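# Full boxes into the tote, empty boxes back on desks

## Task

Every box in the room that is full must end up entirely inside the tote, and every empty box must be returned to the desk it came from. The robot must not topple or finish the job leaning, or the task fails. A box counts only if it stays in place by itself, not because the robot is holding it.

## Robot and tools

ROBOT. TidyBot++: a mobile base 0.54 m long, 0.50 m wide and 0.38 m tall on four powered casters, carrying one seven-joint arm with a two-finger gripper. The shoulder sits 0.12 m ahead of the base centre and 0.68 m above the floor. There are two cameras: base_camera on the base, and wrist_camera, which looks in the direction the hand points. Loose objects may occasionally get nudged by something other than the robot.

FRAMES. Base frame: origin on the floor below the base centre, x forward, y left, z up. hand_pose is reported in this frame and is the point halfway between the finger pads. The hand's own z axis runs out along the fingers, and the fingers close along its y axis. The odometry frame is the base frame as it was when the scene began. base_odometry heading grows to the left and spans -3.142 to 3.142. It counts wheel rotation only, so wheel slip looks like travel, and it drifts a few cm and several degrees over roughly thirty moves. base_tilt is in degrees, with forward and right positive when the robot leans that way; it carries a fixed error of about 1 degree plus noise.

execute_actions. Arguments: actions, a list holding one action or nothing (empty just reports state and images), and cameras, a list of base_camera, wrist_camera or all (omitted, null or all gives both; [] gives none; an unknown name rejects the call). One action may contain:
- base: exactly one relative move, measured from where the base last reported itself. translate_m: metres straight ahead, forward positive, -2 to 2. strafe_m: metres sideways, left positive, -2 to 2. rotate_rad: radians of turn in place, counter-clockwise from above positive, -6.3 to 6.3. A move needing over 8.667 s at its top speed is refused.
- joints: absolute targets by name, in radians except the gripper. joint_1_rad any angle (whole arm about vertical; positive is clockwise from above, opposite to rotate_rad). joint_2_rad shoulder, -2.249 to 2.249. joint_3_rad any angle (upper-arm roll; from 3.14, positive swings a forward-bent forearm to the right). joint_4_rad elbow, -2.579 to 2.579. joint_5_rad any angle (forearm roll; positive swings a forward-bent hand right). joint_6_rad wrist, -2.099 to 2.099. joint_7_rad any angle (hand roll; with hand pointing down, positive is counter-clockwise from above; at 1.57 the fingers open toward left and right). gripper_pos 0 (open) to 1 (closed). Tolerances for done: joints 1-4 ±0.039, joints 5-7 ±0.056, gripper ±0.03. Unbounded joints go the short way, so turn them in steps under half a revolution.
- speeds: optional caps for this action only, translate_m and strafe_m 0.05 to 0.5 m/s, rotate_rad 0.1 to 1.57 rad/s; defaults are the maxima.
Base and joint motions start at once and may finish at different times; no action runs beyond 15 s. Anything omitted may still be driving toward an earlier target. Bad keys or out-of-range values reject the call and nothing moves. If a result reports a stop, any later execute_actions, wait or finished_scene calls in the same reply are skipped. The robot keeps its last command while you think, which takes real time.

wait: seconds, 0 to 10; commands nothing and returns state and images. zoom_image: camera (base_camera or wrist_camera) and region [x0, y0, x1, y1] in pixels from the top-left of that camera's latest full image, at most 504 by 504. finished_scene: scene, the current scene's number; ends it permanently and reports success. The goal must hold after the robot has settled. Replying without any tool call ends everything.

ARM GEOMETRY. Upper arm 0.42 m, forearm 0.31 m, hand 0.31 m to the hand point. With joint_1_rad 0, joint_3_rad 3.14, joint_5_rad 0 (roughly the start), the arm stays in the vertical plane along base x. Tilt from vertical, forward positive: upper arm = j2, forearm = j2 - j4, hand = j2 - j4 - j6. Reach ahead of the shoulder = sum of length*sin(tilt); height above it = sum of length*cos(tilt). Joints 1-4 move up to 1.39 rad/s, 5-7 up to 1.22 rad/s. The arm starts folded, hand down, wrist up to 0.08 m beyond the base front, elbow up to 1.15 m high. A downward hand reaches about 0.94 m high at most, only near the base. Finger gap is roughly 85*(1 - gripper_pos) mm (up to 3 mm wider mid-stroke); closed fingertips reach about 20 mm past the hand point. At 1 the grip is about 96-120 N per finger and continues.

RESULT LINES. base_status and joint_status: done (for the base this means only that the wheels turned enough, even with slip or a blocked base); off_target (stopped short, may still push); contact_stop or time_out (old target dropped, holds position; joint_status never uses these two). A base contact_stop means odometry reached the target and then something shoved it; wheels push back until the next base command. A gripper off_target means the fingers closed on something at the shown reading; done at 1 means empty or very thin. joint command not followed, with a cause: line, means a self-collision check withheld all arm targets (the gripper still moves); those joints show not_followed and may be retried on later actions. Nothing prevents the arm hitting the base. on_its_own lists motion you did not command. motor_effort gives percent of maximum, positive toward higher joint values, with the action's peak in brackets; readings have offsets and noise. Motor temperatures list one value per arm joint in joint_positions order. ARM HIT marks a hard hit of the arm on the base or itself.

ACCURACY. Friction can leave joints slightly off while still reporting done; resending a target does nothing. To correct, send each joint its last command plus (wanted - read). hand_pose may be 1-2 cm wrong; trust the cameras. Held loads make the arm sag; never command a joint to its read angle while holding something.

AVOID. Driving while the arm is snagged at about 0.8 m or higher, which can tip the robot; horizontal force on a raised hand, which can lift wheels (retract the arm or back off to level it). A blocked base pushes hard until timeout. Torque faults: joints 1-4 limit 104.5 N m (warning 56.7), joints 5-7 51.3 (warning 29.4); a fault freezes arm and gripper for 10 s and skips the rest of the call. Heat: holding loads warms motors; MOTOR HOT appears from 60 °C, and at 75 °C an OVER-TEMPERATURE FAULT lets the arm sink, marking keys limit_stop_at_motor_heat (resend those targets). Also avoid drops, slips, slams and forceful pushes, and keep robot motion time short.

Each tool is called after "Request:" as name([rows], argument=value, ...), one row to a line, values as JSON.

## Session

Request:
execute_actions(actions=[])

Scene clock: 0.00 s.
Motor temperatures (°C, as the motors report them): [30 34 32 31 40 38 44]
base_odometry: x=+0.000 y=+0.000 heading=+0.000 (m, m, rad; odometry frame)
base_tilt: forward=-0.5 right=-0.5 (deg)
base_status: not commanded
joint_positions: joint_1_rad=+0.032 joint_2_rad=-0.320 joint_3_rad=+3.174 joint_4_rad=-2.550 joint_5_rad=-0.005 joint_6_rad=-0.860 joint_7_rad=+1.521 gripper_pos=+0.000
joint_status: not commanded
motor_effort: joint_1_rad=+0 joint_2_rad=-2 joint_3_rad=+0 joint_4_rad=+12 joint_5_rad=-1 joint_6_rad=+0 joint_7_rad=+0 (%)
hand_pose: x=+0.2515 y=-0.0048 z=+0.5779 quat_wxyz=(-0.007, +0.998, -0.058, +0.026) (m; base frame)
pictures: base_camera, wrist_camera
Images, in order (width x height): base_camera 644x364, wrist_camera 644x476.

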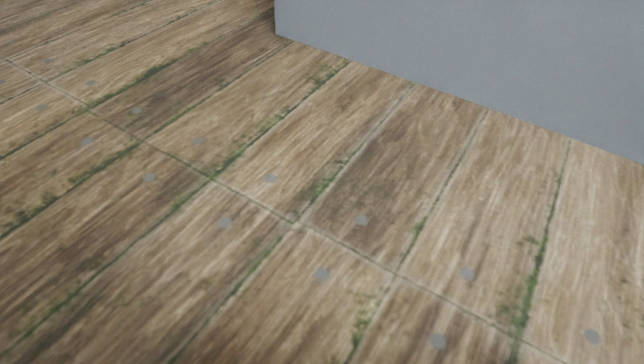

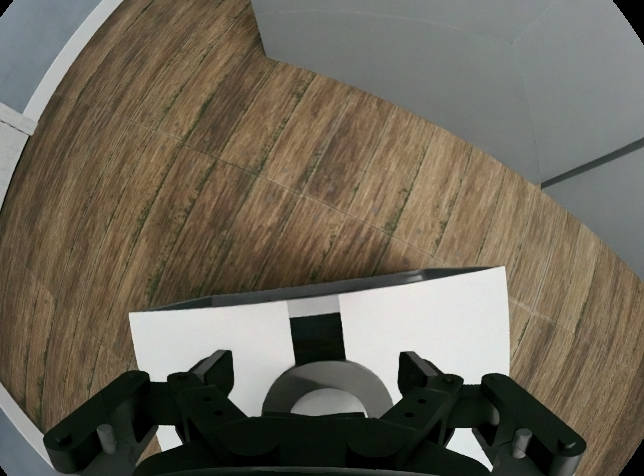

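Request:
execute_actions([
  {"base":{"rotate_rad":-0.64},"joints":{"joint_1_rad":1.75,"joint_2_rad":-0.5,"joint_3_rad":3.13,"joint_4_rad":-1.0,"joint_6_rad":-1.6,"joint_7_rad":1.59}},
])

Scene clock: 4.10 s.
Motor temperatures (°C, as the motors report them): [30 34 32 31 40 38 44]
base_odometry: x=+0.000 y=+0.000 heading=-0.639 (m, m, rad; odometry frame)
base_tilt: forward=-0.6 right=-0.5 (deg)
base_status: done
joint_positions: joint_1_rad=+1.738 joint_2_rad=-0.494 joint_3_rad=+3.151 joint_4_rad=-1.022 joint_5_rad=-0.005 joint_6_rad=-1.563 joint_7_rad=+1.559 gripper_pos=+0.000
joint_status: all done
motor_effort: joint_1_rad=+0(2) joint_2_rad=+4(8) joint_3_rad=+0(2) joint_4_rad=+13(19) joint_5_rad=+0(0) joint_6_rad=+7(7) joint_7_rad=+0(0) (%)
hand_pose: x=+0.0798 y=-0.2257 z=+1.1691 quat_wxyz=(+0.380, +0.552, -0.666, +0.327) (m; base frame)
pictures: base_camera, wrist_camera
Images, in order (width x height): base_camera 644x364, wrist_camera 644x476.

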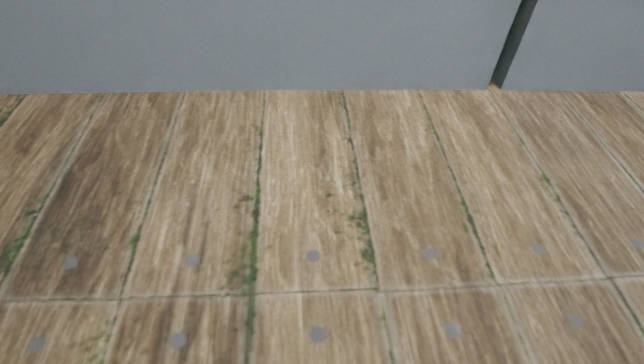

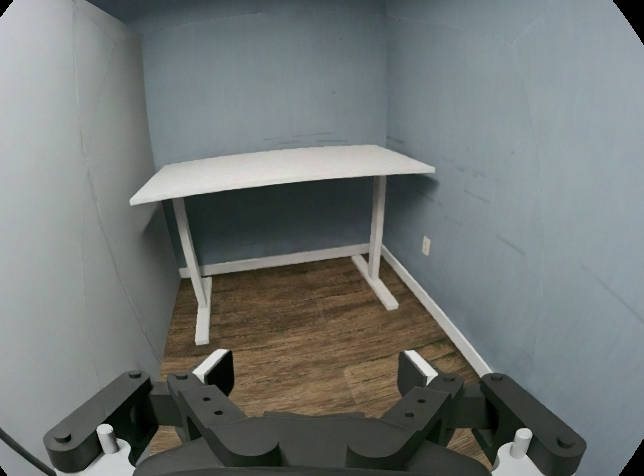

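Request:
execute_actions([
  {"base":{"strafe_m":1.12},"joints":{"joint_1_rad":0.0}},
])

Scene clock: 8.37 s.
Motor temperatures (°C, as the motors report them): [30 33 32 31 40 38 44]
base_odometry: x=+0.670 y=+0.898 heading=-0.640 (m, m, rad; odometry frame)
base_tilt: forward=-0.5 right=-0.4 (deg)
base_status: done
joint_positions: joint_1_rad=+0.013 joint_2_rad=-0.496 joint_3_rad=+3.143 joint_4_rad=-1.022 joint_5_rad=-0.005 joint_6_rad=-1.564 joint_7_rad=+1.560 gripper_pos=+0.000
joint_status: all done
motor_effort: joint_1_rad=+1(1) joint_2_rad=+5(5) joint_3_rad=+1(2) joint_4_rad=+13(14) joint_5_rad=-1(1) joint_6_rad=+7(7) joint_7_rad=+0(0) (%)
hand_pose: x=+0.3466 y=-0.0005 z=+1.1695 quat_wxyz=(-0.002, +0.865, -0.010, +0.502) (m; base frame)
pictures: base_camera, wrist_camera
Images, in order (width x height): base_camera 644x364, wrist_camera 644x476.

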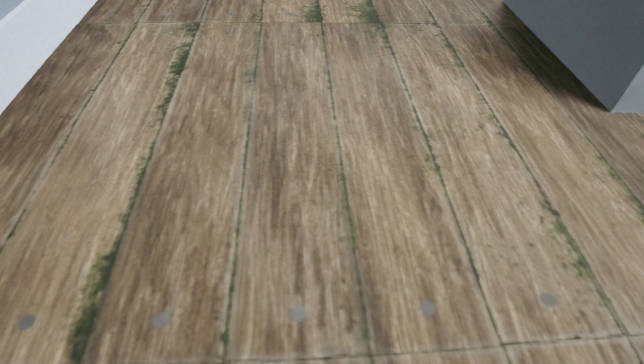

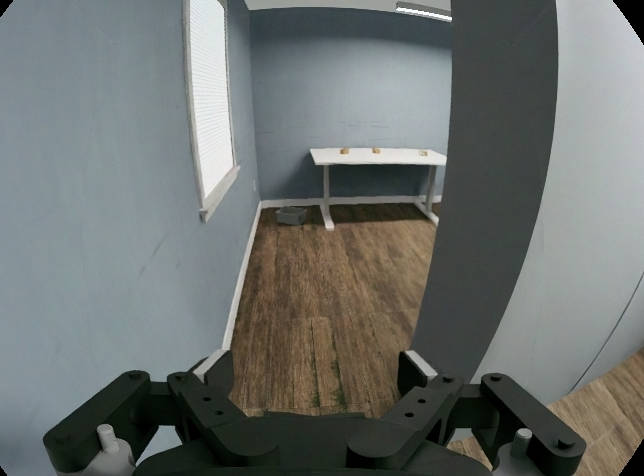

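Request:
execute_actions([
  {"base":{"translate_m":2.0},"joints":{"joint_1_rad":0.7,"joint_6_rad":-1.75}},
])

Scene clock: 14.43 s.
Motor temperatures (°C, as the motors report them): [30 33 32 31 40 38 44]
base_odometry: x=+2.274 y=-0.297 heading=-0.640 (m, m, rad; odometry frame)
base_tilt: forward=-0.5 right=-0.5 (deg)
base_status: done
joint_positions: joint_1_rad=+0.688 joint_2_rad=-0.498 joint_3_rad=+3.142 joint_4_rad=-1.021 joint_5_rad=-0.005 joint_6_rad=-1.714 joint_7_rad=+1.560 gripper_pos=+0.000
joint_status: all done
motor_effort: joint_1_rad=+0(1) joint_2_rad=+4(8) joint_3_rad=+1(2) joint_4_rad=+12(13) joint_5_rad=+0(0) joint_6_rad=+6(7) joint_7_rad=+0(0) (%)
hand_pose: x=+0.2756 y=-0.1254 z=+1.1317 quat_wxyz=(+0.143, +0.845, -0.307, +0.413) (m; base frame)
pictures: base_camera, wrist_camera
Images, in order (width x height): base_camera 644x364, wrist_camera 644x476.

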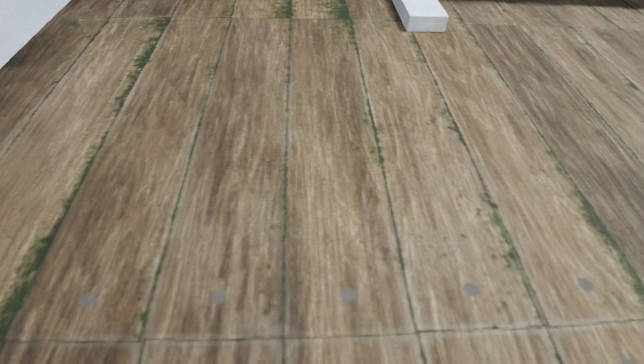

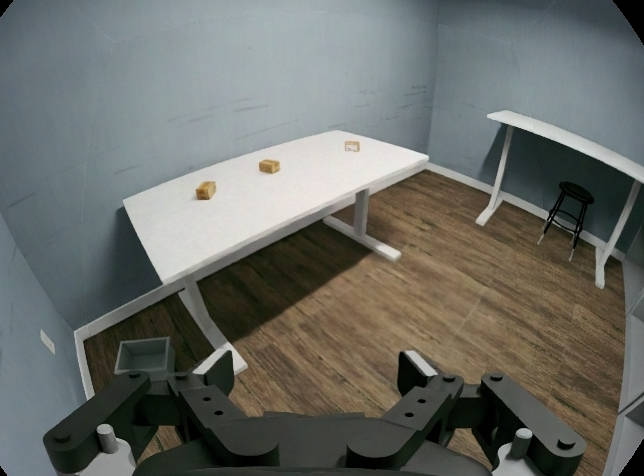

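Request:
execute_actions([
  {"base":{"rotate_rad":0.056}},
], cameras=[])

Request:
execute_actions([
  {"base":{"translate_m":0.6},"joints":{"joint_1_rad":-0.01,"joint_2_rad":0.1,"joint_4_rad":-0.5,"joint_6_rad":-2.05}},
])

Request:
execute_actions([
  {"base":{"strafe_m":-0.45}},
])

Scene clock: 17.80 s.
Motor temperatures (°C, as the motors report them): [30 33 32 31 40 38 44]
base_odometry: x=+2.274 y=-0.297 heading=-0.584 (m, m, rad; odometry frame)
base_tilt: forward=-0.5 right=-0.5 (deg)
base_status: done
joint_positions: joint_1_rad=+0.688 joint_2_rad=-0.498 joint_3_rad=+3.142 joint_4_rad=-1.021 joint_5_rad=-0.005 joint_6_rad=-1.714 joint_7_rad=+1.560 gripper_pos=+0.000
joint_status: not commanded
motor_effort: joint_1_rad=+0(0) joint_2_rad=+3(6) joint_3_rad=+1(2) joint_4_rad=+12(13) joint_5_rad=-1(1) joint_6_rad=+6(6) joint_7_rad=+0(0) (%)
hand_pose: x=+0.2756 y=-0.1254 z=+1.1317 quat_wxyz=(+0.143, +0.845, -0.307, +0.413) (m; base frame)
pictures: none
No camera images: the call's "cameras" was empty. Leave "cameras" out to get every camera's image.

Scene clock: 20.57 s.
Motor temperatures (°C, as the motors report them): [30 33 32 31 40 38 44]
base_odometry: x=+2.775 y=-0.627 heading=-0.584 (m, m, rad; odometry frame)
base_tilt: forward=-0.4 right=-0.4 (deg)
base_status: done
joint_positions: joint_1_rad=+0.000 joint_2_rad=+0.107 joint_3_rad=+3.142 joint_4_rad=-0.525 joint_5_rad=-0.005 joint_6_rad=-2.013 joint_7_rad=+1.560 gripper_pos=+0.000
joint_status: all done
motor_effort: joint_1_rad=+0(1) joint_2_rad=-17(22) joint_3_rad=+0(1) joint_4_rad=+12(13) joint_5_rad=-1(1) joint_6_rad=+4(6) joint_7_rad=+0(0) (%)
hand_pose: x=+0.4978 y=+0.0027 z=+1.0800 quat_wxyz=(-0.003, +0.969, -0.004, +0.245) (m; base frame)
pictures: base_camera, wrist_camera
Images, in order (width x height): base_camera 644x364, wrist_camera 644x476.

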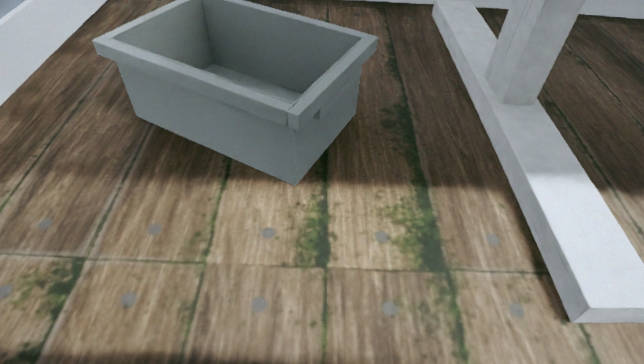

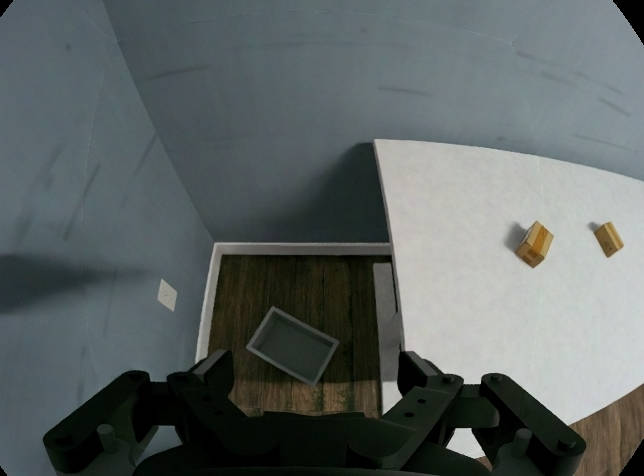

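Scene clock: 22.83 s.
Motor temperatures (°C, as the motors report them): [30 33 32 31 40 38 44]
base_odometry: x=+2.527 y=-1.003 heading=-0.583 (m, m, rad; odometry frame)
base_tilt: forward=-0.5 right=-0.5 (deg)
base_status: done
joint_positions: joint_1_rad=-0.003 joint_2_rad=+0.106 joint_3_rad=+3.142 joint_4_rad=-0.525 joint_5_rad=-0.005 joint_6_rad=-2.014 joint_7_rad=+1.560 gripper_pos=+0.000
joint_status: not commanded
motor_effort: joint_1_rad=+0(2) joint_2_rad=-16(17) joint_3_rad=-1(1) joint_4_rad=+12(12) joint_5_rad=-1(2) joint_6_rad=+4(4) joint_7_rad=+0(0) (%)
hand_pose: x=+0.4975 y=+0.0038 z=+1.0803 quat_wxyz=(-0.004, +0.969, -0.003, +0.246) (m; base frame)
pictures: base_camera, wrist_camera
Images, in order (width x height): base_camera 644x364, wrist_camera 644x476.

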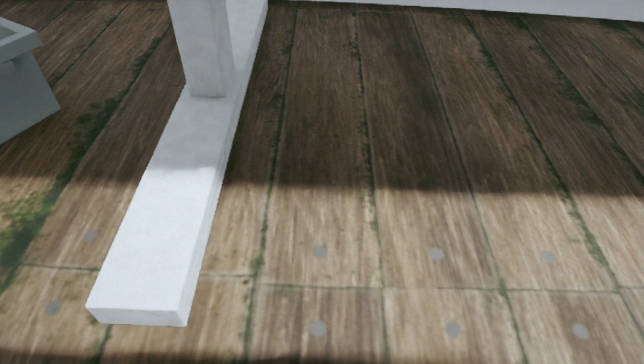

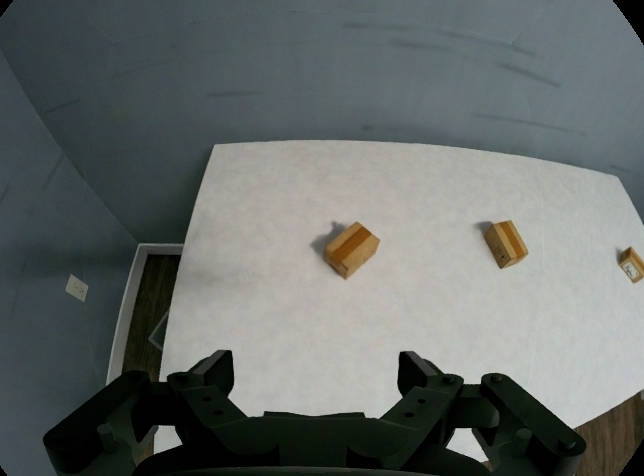

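Request:
execute_actions([
  {"base":{"translate_m":0.08},"joints":{"joint_1_rad":0.15,"joint_2_rad":0.675,"joint_4_rad":-0.43,"joint_6_rad":-2.05,"joint_7_rad":0.91}},
])

Scene clock: 30.33 s.
Motor temperatures (°C, as the motors report them): [30 33 32 31 40 38 44]
base_odometry: x=+2.594 y=-1.047 heading=-0.583 (m, m, rad; odometry frame)
base_tilt: forward=-0.5 right=-0.5 (deg)
base_status: done
joint_positions: joint_1_rad=+0.139 joint_2_rad=+0.678 joint_3_rad=+3.142 joint_4_rad=-0.455 joint_5_rad=-0.005 joint_6_rad=-2.018 joint_7_rad=+0.937 gripper_pos=+0.000
joint_status: all done
motor_effort: joint_1_rad=+1(1) joint_2_rad=-37(40) joint_3_rad=+0(1) joint_4_rad=+14(16) joint_5_rad=+0(0) joint_6_rad=+0(5) joint_7_rad=+0(0) (%)
hand_pose: x=+0.6597 y=-0.0732 z=+0.8317 quat_wxyz=(-0.001, +0.927, -0.376, -0.005) (m; base frame)
pictures: base_camera, wrist_camera
Images, in order (width x height): base_camera 644x364, wrist_camera 644x476.

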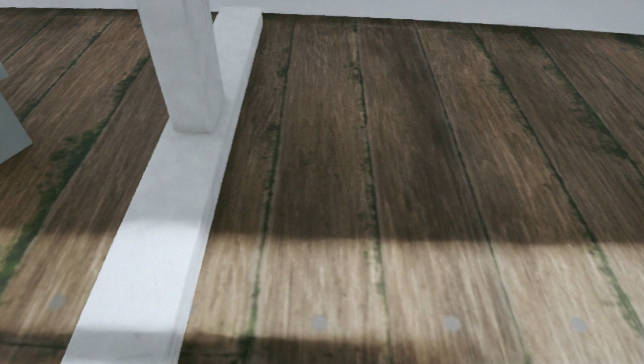

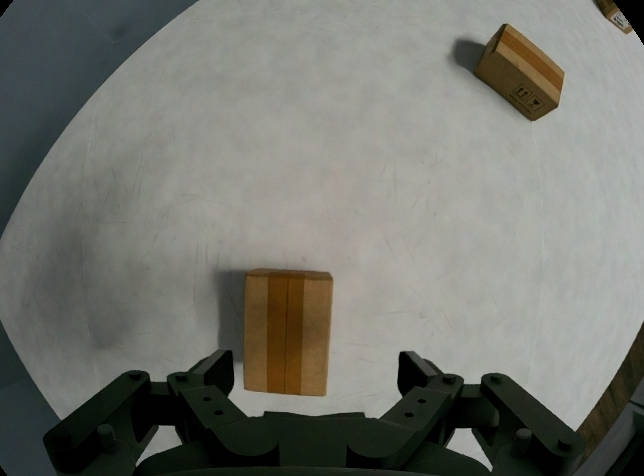

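Request:
execute_actions([
  {"joints":{"joint_1_rad":0.097,"joint_2_rad":0.612,"joint_4_rad":-0.805,"joint_6_rad":-1.69,"joint_7_rad":0.85}},
], cameras=["wrist_camera"])

Scene clock: 33.53 s.
Motor temperatures (°C, as the motors report them): [30 33 32 31 40 38 44]
base_odometry: x=+2.594 y=-1.047 heading=-0.583 (m, m, rad; odometry frame)
base_tilt: forward=-0.5 right=-0.4 (deg)
base_status: not commanded
joint_positions: joint_1_rad=+0.109 joint_2_rad=+0.623 joint_3_rad=+3.142 joint_4_rad=-0.783 joint_5_rad=-0.005 joint_6_rad=-1.725 joint_7_rad=+0.880 gripper_pos=+0.000
joint_status: all done
motor_effort: joint_1_rad=+0(0) joint_2_rad=-36(38) joint_3_rad=-1(2) joint_4_rad=+16(16) joint_5_rad=+0(0) joint_6_rad=-1(0) joint_7_rad=+1(0) (%)
hand_pose: x=+0.6748 y=-0.0579 z=+0.7639 quat_wxyz=(-0.004, +0.921, -0.389, +0.004) (m; base frame)
pictures: wrist_camera
Images, in order (width x height): wrist_camera 644x476.

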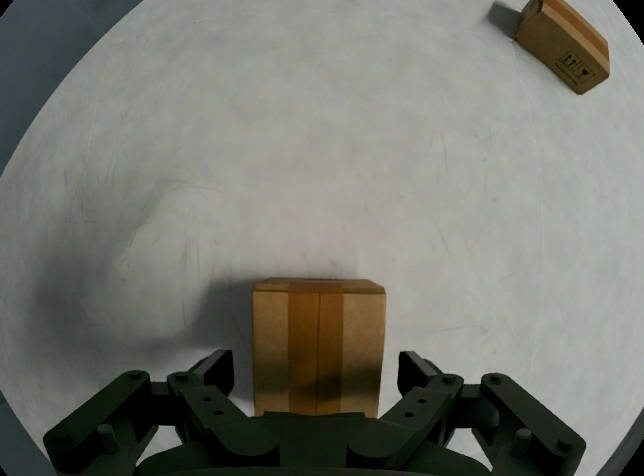

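Request:
execute_actions([
  {"joints":{"gripper_pos":1}},
], cameras=[])

Request:
execute_actions([
  {"joints":{"joint_2_rad":0.56}},
], cameras=["wrist_camera"])

Scene clock: 35.30 s.
Motor temperatures (°C, as the motors report them): [30 34 32 31 40 38 44]
base_odometry: x=+2.594 y=-1.047 heading=-0.583 (m, m, rad; odometry frame)
base_tilt: forward=-0.5 right=-0.4 (deg)
base_status: not commanded
joint_positions: joint_1_rad=+0.109 joint_2_rad=+0.619 joint_3_rad=+3.142 joint_4_rad=-0.786 joint_5_rad=-0.005 joint_6_rad=-1.724 joint_7_rad=+0.880 gripper_pos=+0.361
joint_status: gripper_pos off_target (ended at +0.361, target +1.000)
motor_effort: joint_1_rad=+1(1) joint_2_rad=-39(40) joint_3_rad=+0(1) joint_4_rad=+17(18) joint_5_rad=+0(1) joint_6_rad=+0(1) joint_7_rad=+0(0) (%)
hand_pose: x=+0.6740 y=-0.0578 z=+0.7649 quat_wxyz=(-0.004, +0.921, -0.389, +0.005) (m; base frame)
pictures: none
No camera images: the call's "cameras" was empty. Leave "cameras" out to get every camera's image.

Scene clock: 36.20 s.
Motor temperatures (°C, as the motors report them): [30 34 32 31 40 38 44]
base_odometry: x=+2.594 y=-1.047 heading=-0.583 (m, m, rad; odometry frame)
base_tilt: forward=-0.5 right=-0.5 (deg)
base_status: not commanded
joint_positions: joint_1_rad=+0.109 joint_2_rad=+0.586 joint_3_rad=+3.142 joint_4_rad=-0.795 joint_5_rad=-0.005 joint_6_rad=-1.724 joint_7_rad=+0.880 gripper_pos=+0.361
joint_status: all done
motor_effort: joint_1_rad=+1(1) joint_2_rad=-39(42) joint_3_rad=+0(0) joint_4_rad=+18(19) joint_5_rad=-1(0) joint_6_rad=+1(0) joint_7_rad=+0(1) (%)
hand_pose: x=+0.6689 y=-0.0572 z=+0.7805 quat_wxyz=(-0.007, +0.921, -0.389, +0.017) (m; base frame)
pictures: wrist_camera
Images, in order (width x height): wrist_camera 644x476.

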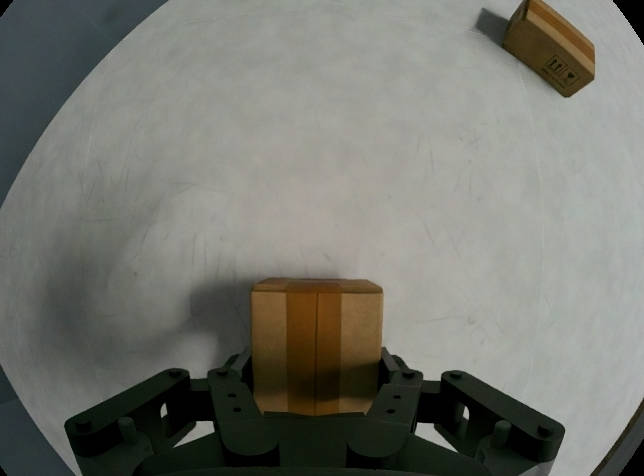

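Request:
execute_actions([
  {"base":{"strafe_m":0.55},"joints":{"joint_1_rad":-0.14,"joint_2_rad":0.45,"joint_7_rad":2.53}},
], cameras=[])

Request:
execute_actions([
  {"joints":{"joint_2_rad":1.24,"joint_4_rad":-1.42,"joint_6_rad":-0.44}},
])

Scene clock: 42.07 s.
Motor temperatures (°C, as the motors report them): [30 34 32 31 40 38 44]
base_odometry: x=+2.897 y=-0.588 heading=-0.583 (m, m, rad; odometry frame)
base_tilt: forward=-0.5 right=-0.4 (deg)
base_status: done
joint_positions: joint_1_rad=-0.147 joint_2_rad=+0.478 joint_3_rad=+3.137 joint_4_rad=-0.795 joint_5_rad=-0.005 joint_6_rad=-1.723 joint_7_rad=+2.521 gripper_pos=+0.361
joint_status: all done
motor_effort: joint_1_rad=+0(5) joint_2_rad=-36(41) joint_3_rad=-1(3) joint_4_rad=+18(19) joint_5_rad=-1(1) joint_6_rad=+2(2) joint_7_rad=-1(0) (%)
hand_pose: x=+0.6515 y=+0.0837 z=+0.8395 quat_wxyz=(+0.025, +0.850, +0.522, +0.068) (m; base frame)
pictures: none
No camera images: the call's "cameras" was empty. Leave "cameras" out to get every camera's image.

Scene clock: 44.30 s.
Motor temperatures (°C, as the motors report them): [30 34 32 31 40 38 44]
base_odometry: x=+2.897 y=-0.588 heading=-0.583 (m, m, rad; odometry frame)
base_tilt: forward=-0.5 right=-0.4 (deg)
base_status: not commanded
joint_positions: joint_1_rad=-0.147 joint_2_rad=+1.257 joint_3_rad=+3.137 joint_4_rad=-1.404 joint_5_rad=-0.005 joint_6_rad=-0.474 joint_7_rad=+2.521 gripper_pos=+0.361
joint_status: all done
motor_effort: joint_1_rad=+0(0) joint_2_rad=-45(52) joint_3_rad=-1(1) joint_4_rad=+8(18) joint_5_rad=-1(1) joint_6_rad=+0(3) joint_7_rad=+0(0) (%)
hand_pose: x=+0.6599 y=+0.0851 z=+0.2215 quat_wxyz=(-0.002, +0.854, +0.520, +0.004) (m; base frame)
pictures: base_camera, wrist_camera
Images, in order (width x height): base_camera 644x364, wrist_camera 644x476.

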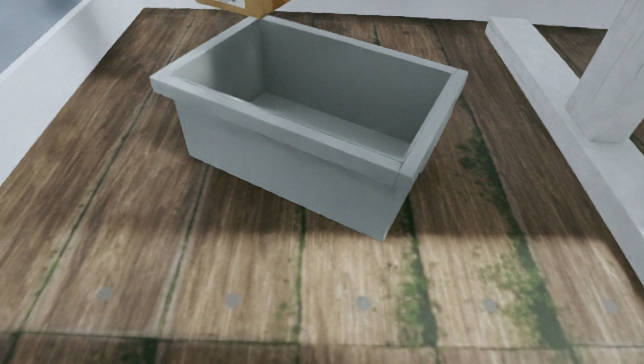

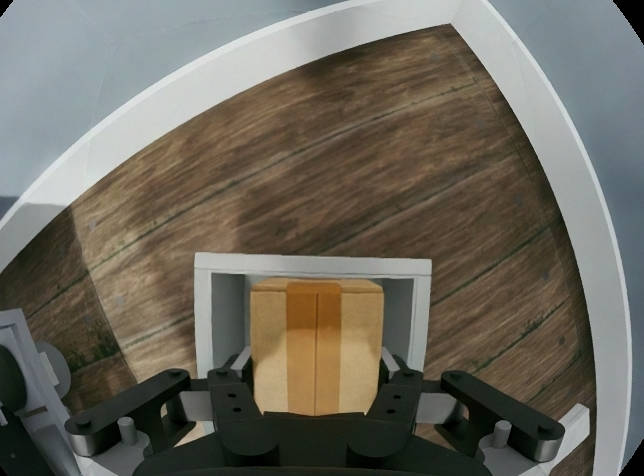

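Request:
execute_actions([
  {"joints":{"joint_1_rad":-0.096,"joint_2_rad":1.617,"joint_4_rad":-1.115,"joint_6_rad":-0.327}},
])

Scene clock: 48.37 s.
Motor temperatures (°C, as the motors report them): [30 34 32 31 40 38 44]
base_odometry: x=+2.897 y=-0.588 heading=-0.583 (m, m, rad; odometry frame)
base_tilt: forward=-0.5 right=-0.5 (deg)
base_status: not commanded
joint_positions: joint_1_rad=-0.107 joint_2_rad=+1.628 joint_3_rad=+3.137 joint_4_rad=-1.140 joint_5_rad=-0.005 joint_6_rad=-0.361 joint_7_rad=+2.521 gripper_pos=+0.361
joint_status: all done
motor_effort: joint_1_rad=+0(1) joint_2_rad=-45(48) joint_3_rad=-1(3) joint_4_rad=+6(10) joint_5_rad=-1(1) joint_6_rad=+0(5) joint_7_rad=+0(1) (%)
hand_pose: x=+0.6540 y=+0.0622 z=+0.0539 quat_wxyz=(+0.000, +0.865, +0.502, +0.007) (m; base frame)
pictures: base_camera, wrist_camera
Images, in order (width x height): base_camera 644x364, wrist_camera 644x476.

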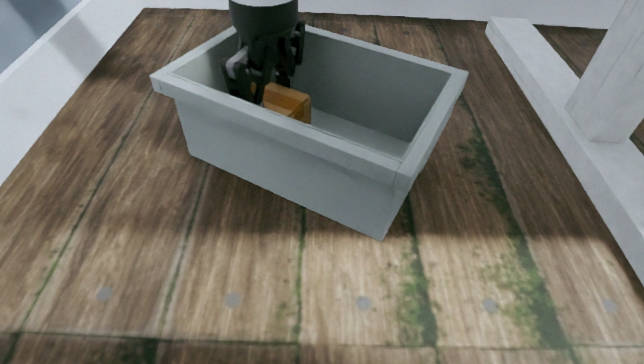

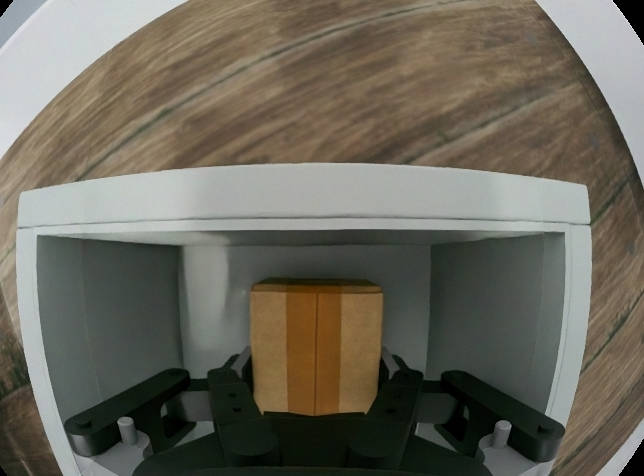

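Request:
execute_actions([
  {"joints":{"joint_1_rad":-0.148,"joint_2_rad":1.655,"joint_4_rad":-1.09}},
], cameras=["wrist_camera"])

Scene clock: 50.10 s.
Motor temperatures (°C, as the motors report them): [30 34 32 31 40 38 44]
base_odometry: x=+2.897 y=-0.588 heading=-0.583 (m, m, rad; odometry frame)
base_tilt: forward=-0.5 right=-0.4 (deg)
base_status: not commanded
joint_positions: joint_1_rad=-0.134 joint_2_rad=+1.645 joint_3_rad=+3.138 joint_4_rad=-1.117 joint_5_rad=-0.005 joint_6_rad=-0.361 joint_7_rad=+2.521 gripper_pos=+0.361
joint_status: all done
motor_effort: joint_1_rad=-2(3) joint_2_rad=-39(45) joint_3_rad=-3(4) joint_4_rad=+8(9) joint_5_rad=-1(2) joint_6_rad=+4(4) joint_7_rad=+0(0) (%)
hand_pose: x=+0.6556 y=+0.0767 z=+0.0475 quat_wxyz=(+0.001, +0.858, +0.514, +0.010) (m; base frame)
pictures: wrist_camera
Images, in order (width x height): wrist_camera 644x476.

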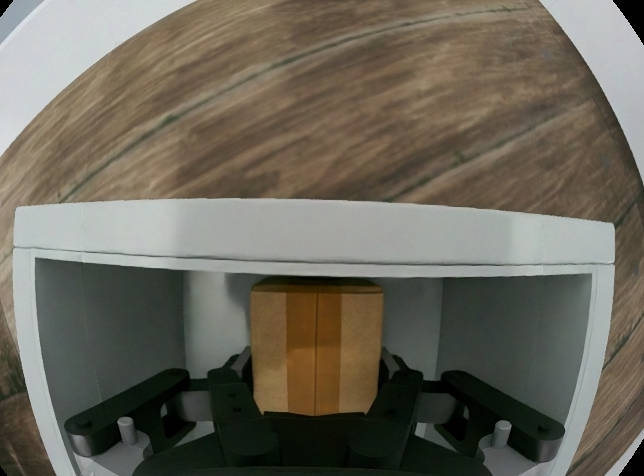

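Request:
execute_actions([
  {"joints":{"gripper_pos":0.15}},
], cameras=[])

Request:
execute_actions([
  {"joints":{"joint_2_rad":1.35,"joint_4_rad":-1.36,"joint_6_rad":-0.48}},
], cameras=["base_camera"])

Request:
execute_actions([
  {"joints":{"joint_2_rad":0.45,"joint_4_rad":-0.75,"joint_6_rad":-1.9,"gripper_pos":0}},
], cameras=[])

Scene clock: 54.50 s.
Motor temperatures (°C, as the motors report them): [30 34 32 31 40 38 44]
base_odometry: x=+2.897 y=-0.588 heading=-0.583 (m, m, rad; odometry frame)
base_tilt: forward=-0.5 right=-0.5 (deg)
base_status: not commanded
joint_positions: joint_1_rad=-0.138 joint_2_rad=+1.650 joint_3_rad=+3.138 joint_4_rad=-1.109 joint_5_rad=-0.005 joint_6_rad=-0.360 joint_7_rad=+2.521 gripper_pos=+0.150
joint_status: all done
motor_effort: joint_1_rad=+0(1) joint_2_rad=-42(44) joint_3_rad=+0(2) joint_4_rad=+6(9) joint_5_rad=-1(1) joint_6_rad=+0(4) joint_7_rad=+0(1) (%)
hand_pose: x=+0.6566 y=+0.0789 z=+0.0455 quat_wxyz=(+0.002, +0.857, +0.515, +0.011) (m; base frame)
pictures: none
No camera images: the call's "cameras" was empty. Leave "cameras" out to get every camera's image.

Scene clock: 56.17 s.
Motor temperatures (°C, as the motors report them): [30 34 32 31 40 38 44]
base_odometry: x=+2.897 y=-0.588 heading=-0.583 (m, m, rad; odometry frame)
base_tilt: forward=-0.5 right=-0.4 (deg)
base_status: not commanded
joint_positions: joint_1_rad=-0.138 joint_2_rad=+1.349 joint_3_rad=+3.138 joint_4_rad=-1.335 joint_5_rad=-0.005 joint_6_rad=-0.444 joint_7_rad=+2.521 gripper_pos=+0.150
joint_status: all done
motor_effort: joint_1_rad=+1(1) joint_2_rad=-42(45) joint_3_rad=-1(2) joint_4_rad=+7(7) joint_5_rad=+0(0) joint_6_rad=+0(0) joint_7_rad=+0(0) (%)
hand_pose: x=+0.6664 y=+0.0804 z=+0.1810 quat_wxyz=(+0.000, +0.857, +0.516, +0.007) (m; base frame)
pictures: base_camera
Images, in order (width x height): base_camera 644x364.

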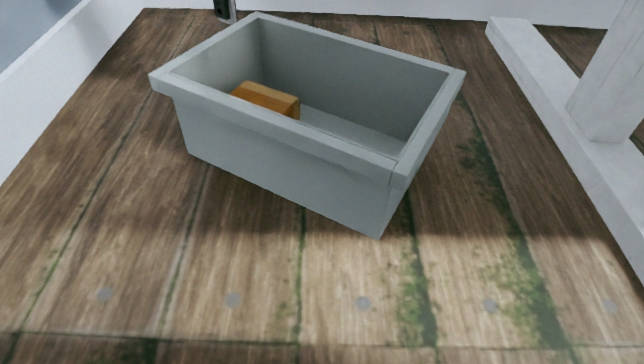

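Scene clock: 58.63 s.
Motor temperatures (°C, as the motors report them): [30 34 32 31 40 38 44]
base_odometry: x=+2.897 y=-0.588 heading=-0.583 (m, m, rad; odometry frame)
base_tilt: forward=-0.5 right=-0.5 (deg)
base_status: not commanded
joint_positions: joint_1_rad=-0.138 joint_2_rad=+0.447 joint_3_rad=+3.138 joint_4_rad=-0.771 joint_5_rad=-0.005 joint_6_rad=-1.869 joint_7_rad=+2.521 gripper_pos=+0.000
joint_status: all done
motor_effort: joint_1_rad=+0(1) joint_2_rad=-31(47) joint_3_rad=+0(1) joint_4_rad=+15(16) joint_5_rad=-1(1) joint_6_rad=+0(2) joint_7_rad=+0(0) (%)
hand_pose: x=+0.6077 y=+0.0721 z=+0.8591 quat_wxyz=(+0.008, +0.854, +0.519, +0.027) (m; base frame)
pictures: none
No camera images: the call's "cameras" was empty. Leave "cameras" out to get every camera's image.

Request:
execute_actions([
  {"base":{"strafe_m":-0.93},"joints":{"joint_1_rad":0.065,"joint_2_rad":0.725,"joint_4_rad":-0.36,"joint_6_rad":-2.06,"joint_7_rad":1.91}},
], cameras=["wrist_camera"])

Scene clock: 64.70 s.
Motor temperatures (°C, as the motors report them): [30 34 32 31 40 38 44]
base_odometry: x=+2.384 y=-1.365 heading=-0.584 (m, m, rad; odometry frame)
base_tilt: forward=-0.5 right=-0.4 (deg)
base_status: done
joint_positions: joint_1_rad=+0.067 joint_2_rad=+0.725 joint_3_rad=+3.137 joint_4_rad=-0.386 joint_5_rad=-0.005 joint_6_rad=-2.024 joint_7_rad=+1.937 gripper_pos=+0.000
joint_status: all done
motor_effort: joint_1_rad=+0(4) joint_2_rad=-38(39) joint_3_rad=-1(2) joint_4_rad=+14(15) joint_5_rad=-1(1) joint_6_rad=+0(1) joint_7_rad=+0(1) (%)
hand_pose: x=+0.6808 y=-0.0334 z=+0.8252 quat_wxyz=(-0.003, +0.988, +0.152, +0.004) (m; base frame)
pictures: wrist_camera
Images, in order (width x height): wrist_camera 644x476.

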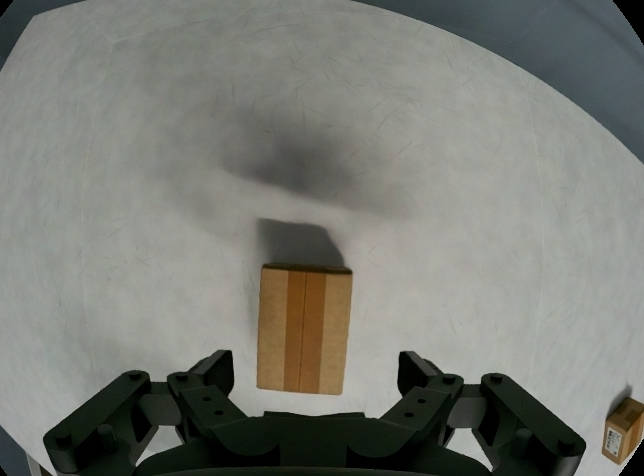

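Request:
execute_actions([
  {"joints":{"joint_1_rad":0.04,"joint_2_rad":0.635,"joint_4_rad":-0.775,"joint_6_rad":-1.705,"joint_7_rad":1.845}},
], cameras=["wrist_camera"])

Request:
execute_actions([
  {"joints":{"gripper_pos":1}},
], cameras=[])

Request:
execute_actions([
  {"joints":{"joint_2_rad":0.59}},
], cameras=["wrist_camera"])

Scene clock: 67.70 s.
Motor temperatures (°C, as the motors report them): [30 34 32 31 40 38 44]
base_odometry: x=+2.384 y=-1.365 heading=-0.584 (m, m, rad; odometry frame)
base_tilt: forward=-0.5 right=-0.4 (deg)
base_status: not commanded
joint_positions: joint_1_rad=+0.053 joint_2_rad=+0.647 joint_3_rad=+3.137 joint_4_rad=-0.752 joint_5_rad=-0.005 joint_6_rad=-1.740 joint_7_rad=+1.875 gripper_pos=+0.000
joint_status: all done
motor_effort: joint_1_rad=+0(0) joint_2_rad=-37(40) joint_3_rad=+0(0) joint_4_rad=+15(16) joint_5_rad=-1(1) joint_6_rad=+0(0) joint_7_rad=+1(0) (%)
hand_pose: x=+0.6824 y=-0.0255 z=+0.7597 quat_wxyz=(-0.003, +0.992, +0.127, +0.001) (m; base frame)
pictures: wrist_camera
Images, in order (width x height): wrist_camera 644x476.

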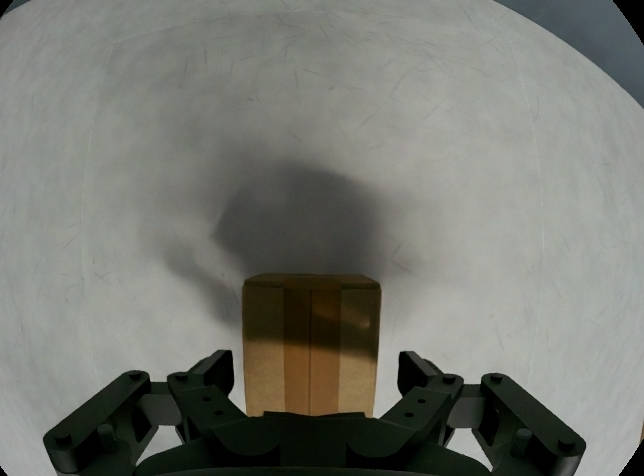

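Scene clock: 68.80 s.
Motor temperatures (°C, as the motors report them): [30 34 32 31 40 38 44]
base_odometry: x=+2.384 y=-1.365 heading=-0.584 (m, m, rad; odometry frame)
base_tilt: forward=-0.5 right=-0.5 (deg)
base_status: not commanded
joint_positions: joint_1_rad=+0.052 joint_2_rad=+0.643 joint_3_rad=+3.137 joint_4_rad=-0.756 joint_5_rad=-0.005 joint_6_rad=-1.739 joint_7_rad=+1.875 gripper_pos=+0.355
joint_status: gripper_pos off_target (ended at +0.355, target +1.000)
motor_effort: joint_1_rad=+1(2) joint_2_rad=-39(41) joint_3_rad=-1(0) joint_4_rad=+17(17) joint_5_rad=-1(1) joint_6_rad=+0(1) joint_7_rad=+0(0) (%)
hand_pose: x=+0.6816 y=-0.0249 z=+0.7612 quat_wxyz=(-0.003, +0.992, +0.128, +0.003) (m; base frame)
pictures: none
No camera images: the call's "cameras" was empty. Leave "cameras" out to get every camera's image.

Scene clock: 69.63 s.
Motor temperatures (°C, as the motors report them): [30 34 32 31 40 38 44]
base_odometry: x=+2.384 y=-1.365 heading=-0.584 (m, m, rad; odometry frame)
base_tilt: forward=-0.5 right=-0.5 (deg)
base_status: not commanded
joint_positions: joint_1_rad=+0.052 joint_2_rad=+0.620 joint_3_rad=+3.137 joint_4_rad=-0.765 joint_5_rad=-0.005 joint_6_rad=-1.739 joint_7_rad=+1.875 gripper_pos=+0.355
joint_status: all done
motor_effort: joint_1_rad=+1(1) joint_2_rad=-41(43) joint_3_rad=+0(1) joint_4_rad=+18(19) joint_5_rad=+0(1) joint_6_rad=+0(0) joint_7_rad=+0(0) (%)
hand_pose: x=+0.6773 y=-0.0247 z=+0.7713 quat_wxyz=(-0.002, +0.992, +0.128, +0.009) (m; base frame)
pictures: wrist_camera
Images, in order (width x height): wrist_camera 644x476.

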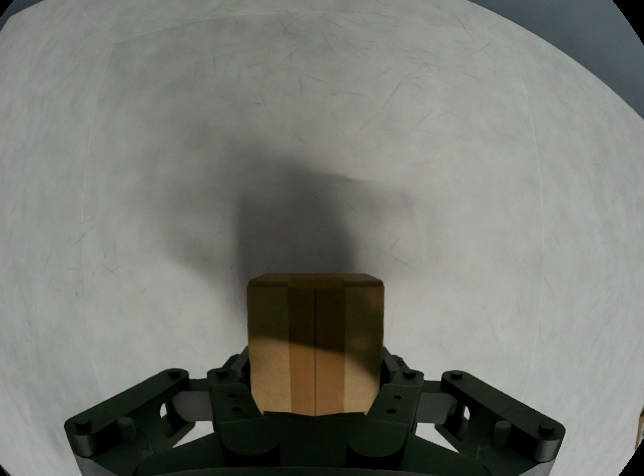

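Request:
execute_actions([
  {"base":{"strafe_m":0.93},"joints":{"joint_2_rad":0.37,"joint_4_rad":-0.9,"joint_6_rad":-1.8,"joint_7_rad":-0.34}},
], cameras=[])

Request:
execute_actions([
  {"joints":{"joint_1_rad":0.18,"joint_2_rad":1.197,"joint_4_rad":-1.73,"joint_6_rad":-0.18}},
])

Scene clock: 75.67 s.
Motor temperatures (°C, as the motors report them): [30 34 32 31 40 38 44]
base_odometry: x=+2.896 y=-0.588 heading=-0.583 (m, m, rad; odometry frame)
base_tilt: forward=-0.5 right=-0.5 (deg)
base_status: done
joint_positions: joint_1_rad=+0.039 joint_2_rad=+0.393 joint_3_rad=+3.137 joint_4_rad=-0.888 joint_5_rad=-0.005 joint_6_rad=-1.768 joint_7_rad=-0.331 gripper_pos=+0.355
joint_status: all done
motor_effort: joint_1_rad=+1(5) joint_2_rad=-33(43) joint_3_rad=+0(3) joint_4_rad=+18(18) joint_5_rad=+0(2) joint_6_rad=+1(1) joint_7_rad=+0(1) (%)
hand_pose: x=+0.6099 y=-0.0145 z=+0.8505 quat_wxyz=(-0.039, +0.567, -0.823, +0.025) (m; base frame)
pictures: none
No camera images: the call's "cameras" was empty. Leave "cameras" out to get every camera's image.

Scene clock: 78.10 s.
Motor temperatures (°C, as the motors report them): [30 34 32 31 40 38 44]
base_odometry: x=+2.896 y=-0.588 heading=-0.583 (m, m, rad; odometry frame)
base_tilt: forward=-0.5 right=-0.4 (deg)
base_status: not commanded
joint_positions: joint_1_rad=+0.168 joint_2_rad=+1.213 joint_3_rad=+3.137 joint_4_rad=-1.715 joint_5_rad=-0.005 joint_6_rad=-0.215 joint_7_rad=-0.331 gripper_pos=+0.355
joint_status: all done
motor_effort: joint_1_rad=+1(0) joint_2_rad=-40(46) joint_3_rad=+0(1) joint_4_rad=+3(18) joint_5_rad=+0(0) joint_6_rad=+0(2) joint_7_rad=+0(0) (%)
hand_pose: x=+0.5733 y=-0.0726 z=+0.2106 quat_wxyz=(-0.001, +0.509, -0.861, -0.003) (m; base frame)
pictures: base_camera, wrist_camera
Images, in order (width x height): base_camera 644x364, wrist_camera 644x476.

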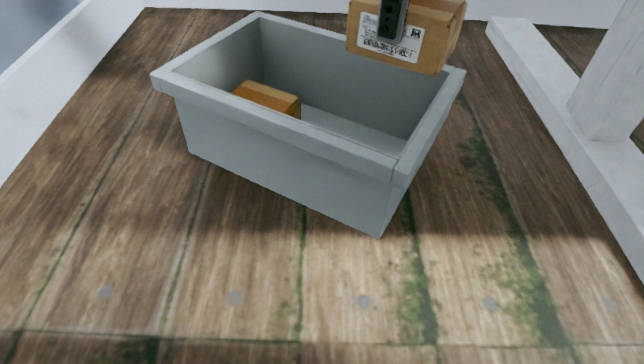

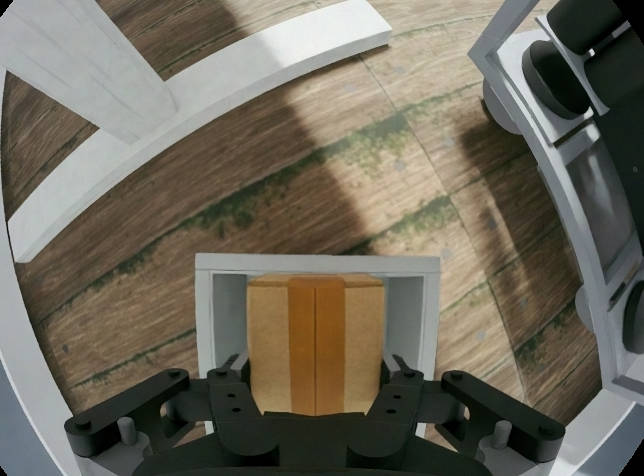

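Request:
execute_actions([
  {"joints":{"joint_1_rad":0.092,"joint_2_rad":1.575,"joint_4_rad":-1.37,"joint_6_rad":-0.122,"joint_7_rad":-0.39}},
])

Scene clock: 82.27 s.
Motor temperatures (°C, as the motors report them): [30 34 32 31 40 38 44]
base_odometry: x=+2.896 y=-0.588 heading=-0.583 (m, m, rad; odometry frame)
base_tilt: forward=-0.5 right=-0.4 (deg)
base_status: not commanded
joint_positions: joint_1_rad=+0.102 joint_2_rad=+1.594 joint_3_rad=+3.137 joint_4_rad=-1.397 joint_5_rad=-0.005 joint_6_rad=-0.158 joint_7_rad=-0.360 gripper_pos=+0.355
joint_status: all done
motor_effort: joint_1_rad=+0(1) joint_2_rad=-40(43) joint_3_rad=-1(1) joint_4_rad=+2(3) joint_5_rad=+0(1) joint_6_rad=-1(1) joint_7_rad=+0(0) (%)
hand_pose: x=+0.5831 y=-0.0430 z=+0.0502 quat_wxyz=(+0.001, +0.525, -0.851, -0.004) (m; base frame)
pictures: base_camera, wrist_camera
Images, in order (width x height): base_camera 644x364, wrist_camera 644x476.

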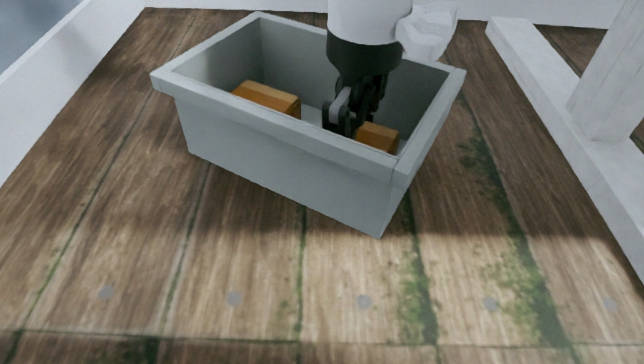

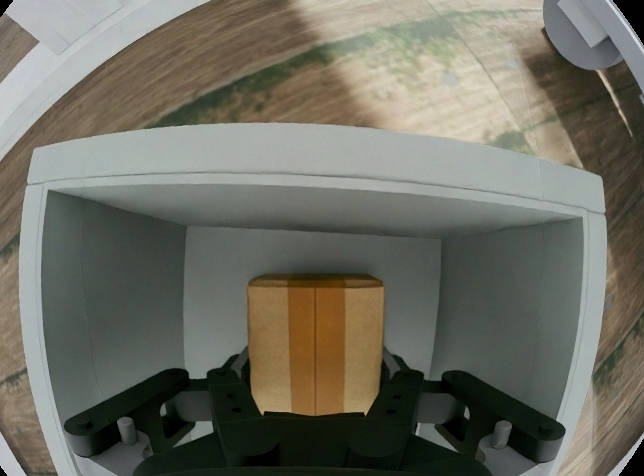

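Request:
execute_actions([
  {"joints":{"joint_1_rad":0.16,"joint_2_rad":1.61,"joint_4_rad":-1.36}},
], cameras=["wrist_camera"])

Scene clock: 83.70 s.
Motor temperatures (°C, as the motors report them): [30 34 32 31 40 38 44]
base_odometry: x=+2.896 y=-0.588 heading=-0.583 (m, m, rad; odometry frame)
base_tilt: forward=-0.6 right=-0.4 (deg)
base_status: not commanded
joint_positions: joint_1_rad=+0.151 joint_2_rad=+1.609 joint_3_rad=+3.136 joint_4_rad=-1.384 joint_5_rad=-0.005 joint_6_rad=-0.156 joint_7_rad=-0.360 gripper_pos=+0.355
joint_status: all done
motor_effort: joint_1_rad=-1(2) joint_2_rad=-35(41) joint_3_rad=-2(5) joint_4_rad=+4(4) joint_5_rad=-1(0) joint_6_rad=+1(2) joint_7_rad=+0(1) (%)
hand_pose: x=+0.5787 y=-0.0648 z=+0.0434 quat_wxyz=(+0.001, +0.503, -0.864, -0.005) (m; base frame)
pictures: wrist_camera
Images, in order (width x height): wrist_camera 644x476.

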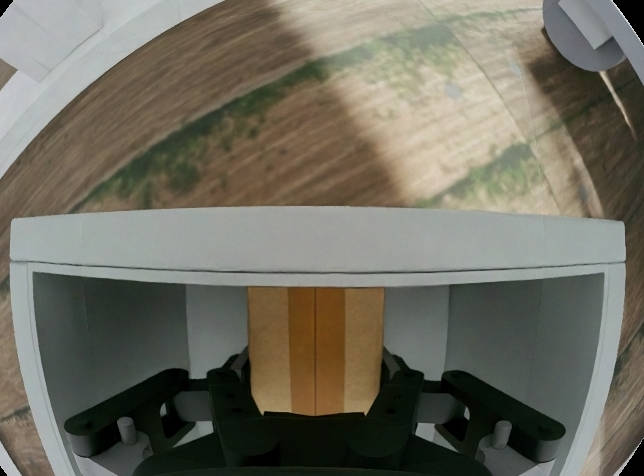

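Request:
execute_actions([
  {"joints":{"gripper_pos":0.15}},
], cameras=[])

Request:
execute_actions([
  {"joints":{"joint_1_rad":0.1,"joint_2_rad":1.33,"joint_4_rad":-1.65,"joint_6_rad":-0.23}},
], cameras=["base_camera"])

Request:
execute_actions([
  {"joints":{"joint_1_rad":0.0,"joint_2_rad":0.38,"joint_4_rad":-0.87,"joint_6_rad":-1.9,"joint_7_rad":1.6,"gripper_pos":0}},
])

Scene clock: 85.80 s.
Motor temperatures (°C, as the motors report them): [30 34 32 31 40 38 44]
base_odometry: x=+2.896 y=-0.588 heading=-0.583 (m, m, rad; odometry frame)
base_tilt: forward=-0.4 right=-0.4 (deg)
base_status: not commanded
joint_positions: joint_1_rad=+0.151 joint_2_rad=+1.610 joint_3_rad=+3.136 joint_4_rad=-1.379 joint_5_rad=-0.005 joint_6_rad=-0.156 joint_7_rad=-0.360 gripper_pos=+0.150
joint_status: all done
motor_effort: joint_1_rad=+0(1) joint_2_rad=-39(39) joint_3_rad=+0(1) joint_4_rad=+2(4) joint_5_rad=+0(0) joint_6_rad=+0(2) joint_7_rad=+0(0) (%)
hand_pose: x=+0.5823 y=-0.0655 z=+0.0437 quat_wxyz=(-0.001, +0.503, -0.864, -0.003) (m; base frame)
pictures: none
No camera images: the call's "cameras" was empty. Leave "cameras" out to get every camera's image.

Scene clock: 87.30 s.
Motor temperatures (°C, as the motors report them): [30 34 32 31 40 38 44]
base_odometry: x=+2.896 y=-0.588 heading=-0.583 (m, m, rad; odometry frame)
base_tilt: forward=-0.5 right=-0.4 (deg)
base_status: not commanded
joint_positions: joint_1_rad=+0.110 joint_2_rad=+1.330 joint_3_rad=+3.136 joint_4_rad=-1.624 joint_5_rad=-0.005 joint_6_rad=-0.194 joint_7_rad=-0.360 gripper_pos=+0.150
joint_status: all done
motor_effort: joint_1_rad=+1(0) joint_2_rad=-38(41) joint_3_rad=-1(0) joint_4_rad=+3(3) joint_5_rad=+0(1) joint_6_rad=+0(0) joint_7_rad=+1(0) (%)
hand_pose: x=+0.5818 y=-0.0460 z=+0.1621 quat_wxyz=(+0.001, +0.521, -0.853, -0.005) (m; base frame)
pictures: base_camera
Images, in order (width x height): base_camera 644x364.

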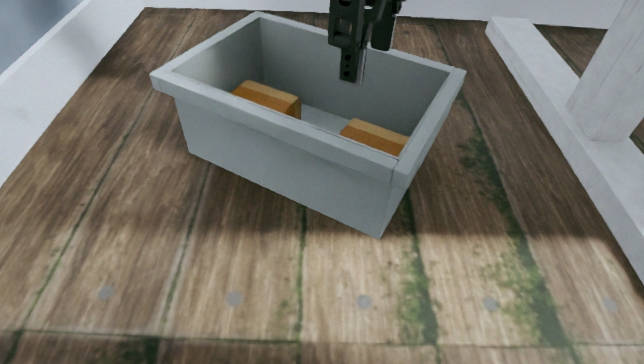

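Scene clock: 90.10 s.
Motor temperatures (°C, as the motors report them): [30 34 32 31 40 38 44]
base_odometry: x=+2.896 y=-0.588 heading=-0.583 (m, m, rad; odometry frame)
base_tilt: forward=-0.4 right=-0.5 (deg)
base_status: not commanded
joint_positions: joint_1_rad=+0.013 joint_2_rad=+0.377 joint_3_rad=+3.136 joint_4_rad=-0.888 joint_5_rad=-0.005 joint_6_rad=-1.870 joint_7_rad=+1.575 gripper_pos=+0.000
joint_status: all done
motor_effort: joint_1_rad=+0(0) joint_2_rad=-28(43) joint_3_rad=+0(1) joint_4_rad=+16(16) joint_5_rad=+0(0) joint_6_rad=+0(1) joint_7_rad=+0(1) (%)
hand_pose: x=+0.5757 y=-0.0012 z=+0.8563 quat_wxyz=(-0.003, +1.000, -0.001, +0.003) (m; base frame)
pictures: base_camera, wrist_camera
Images, in order (width x height): base_camera 644x364, wrist_camera 644x476.

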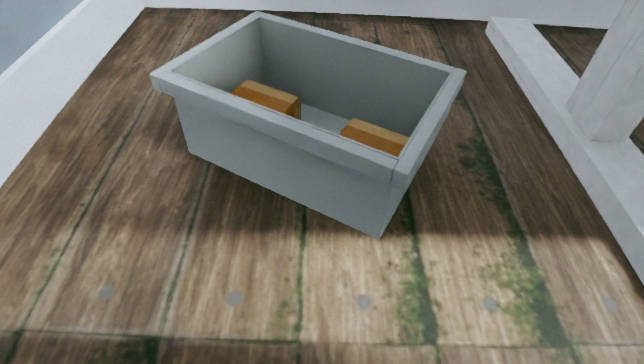

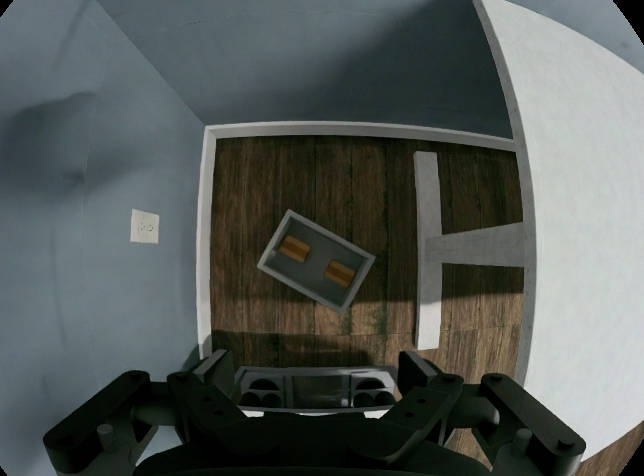

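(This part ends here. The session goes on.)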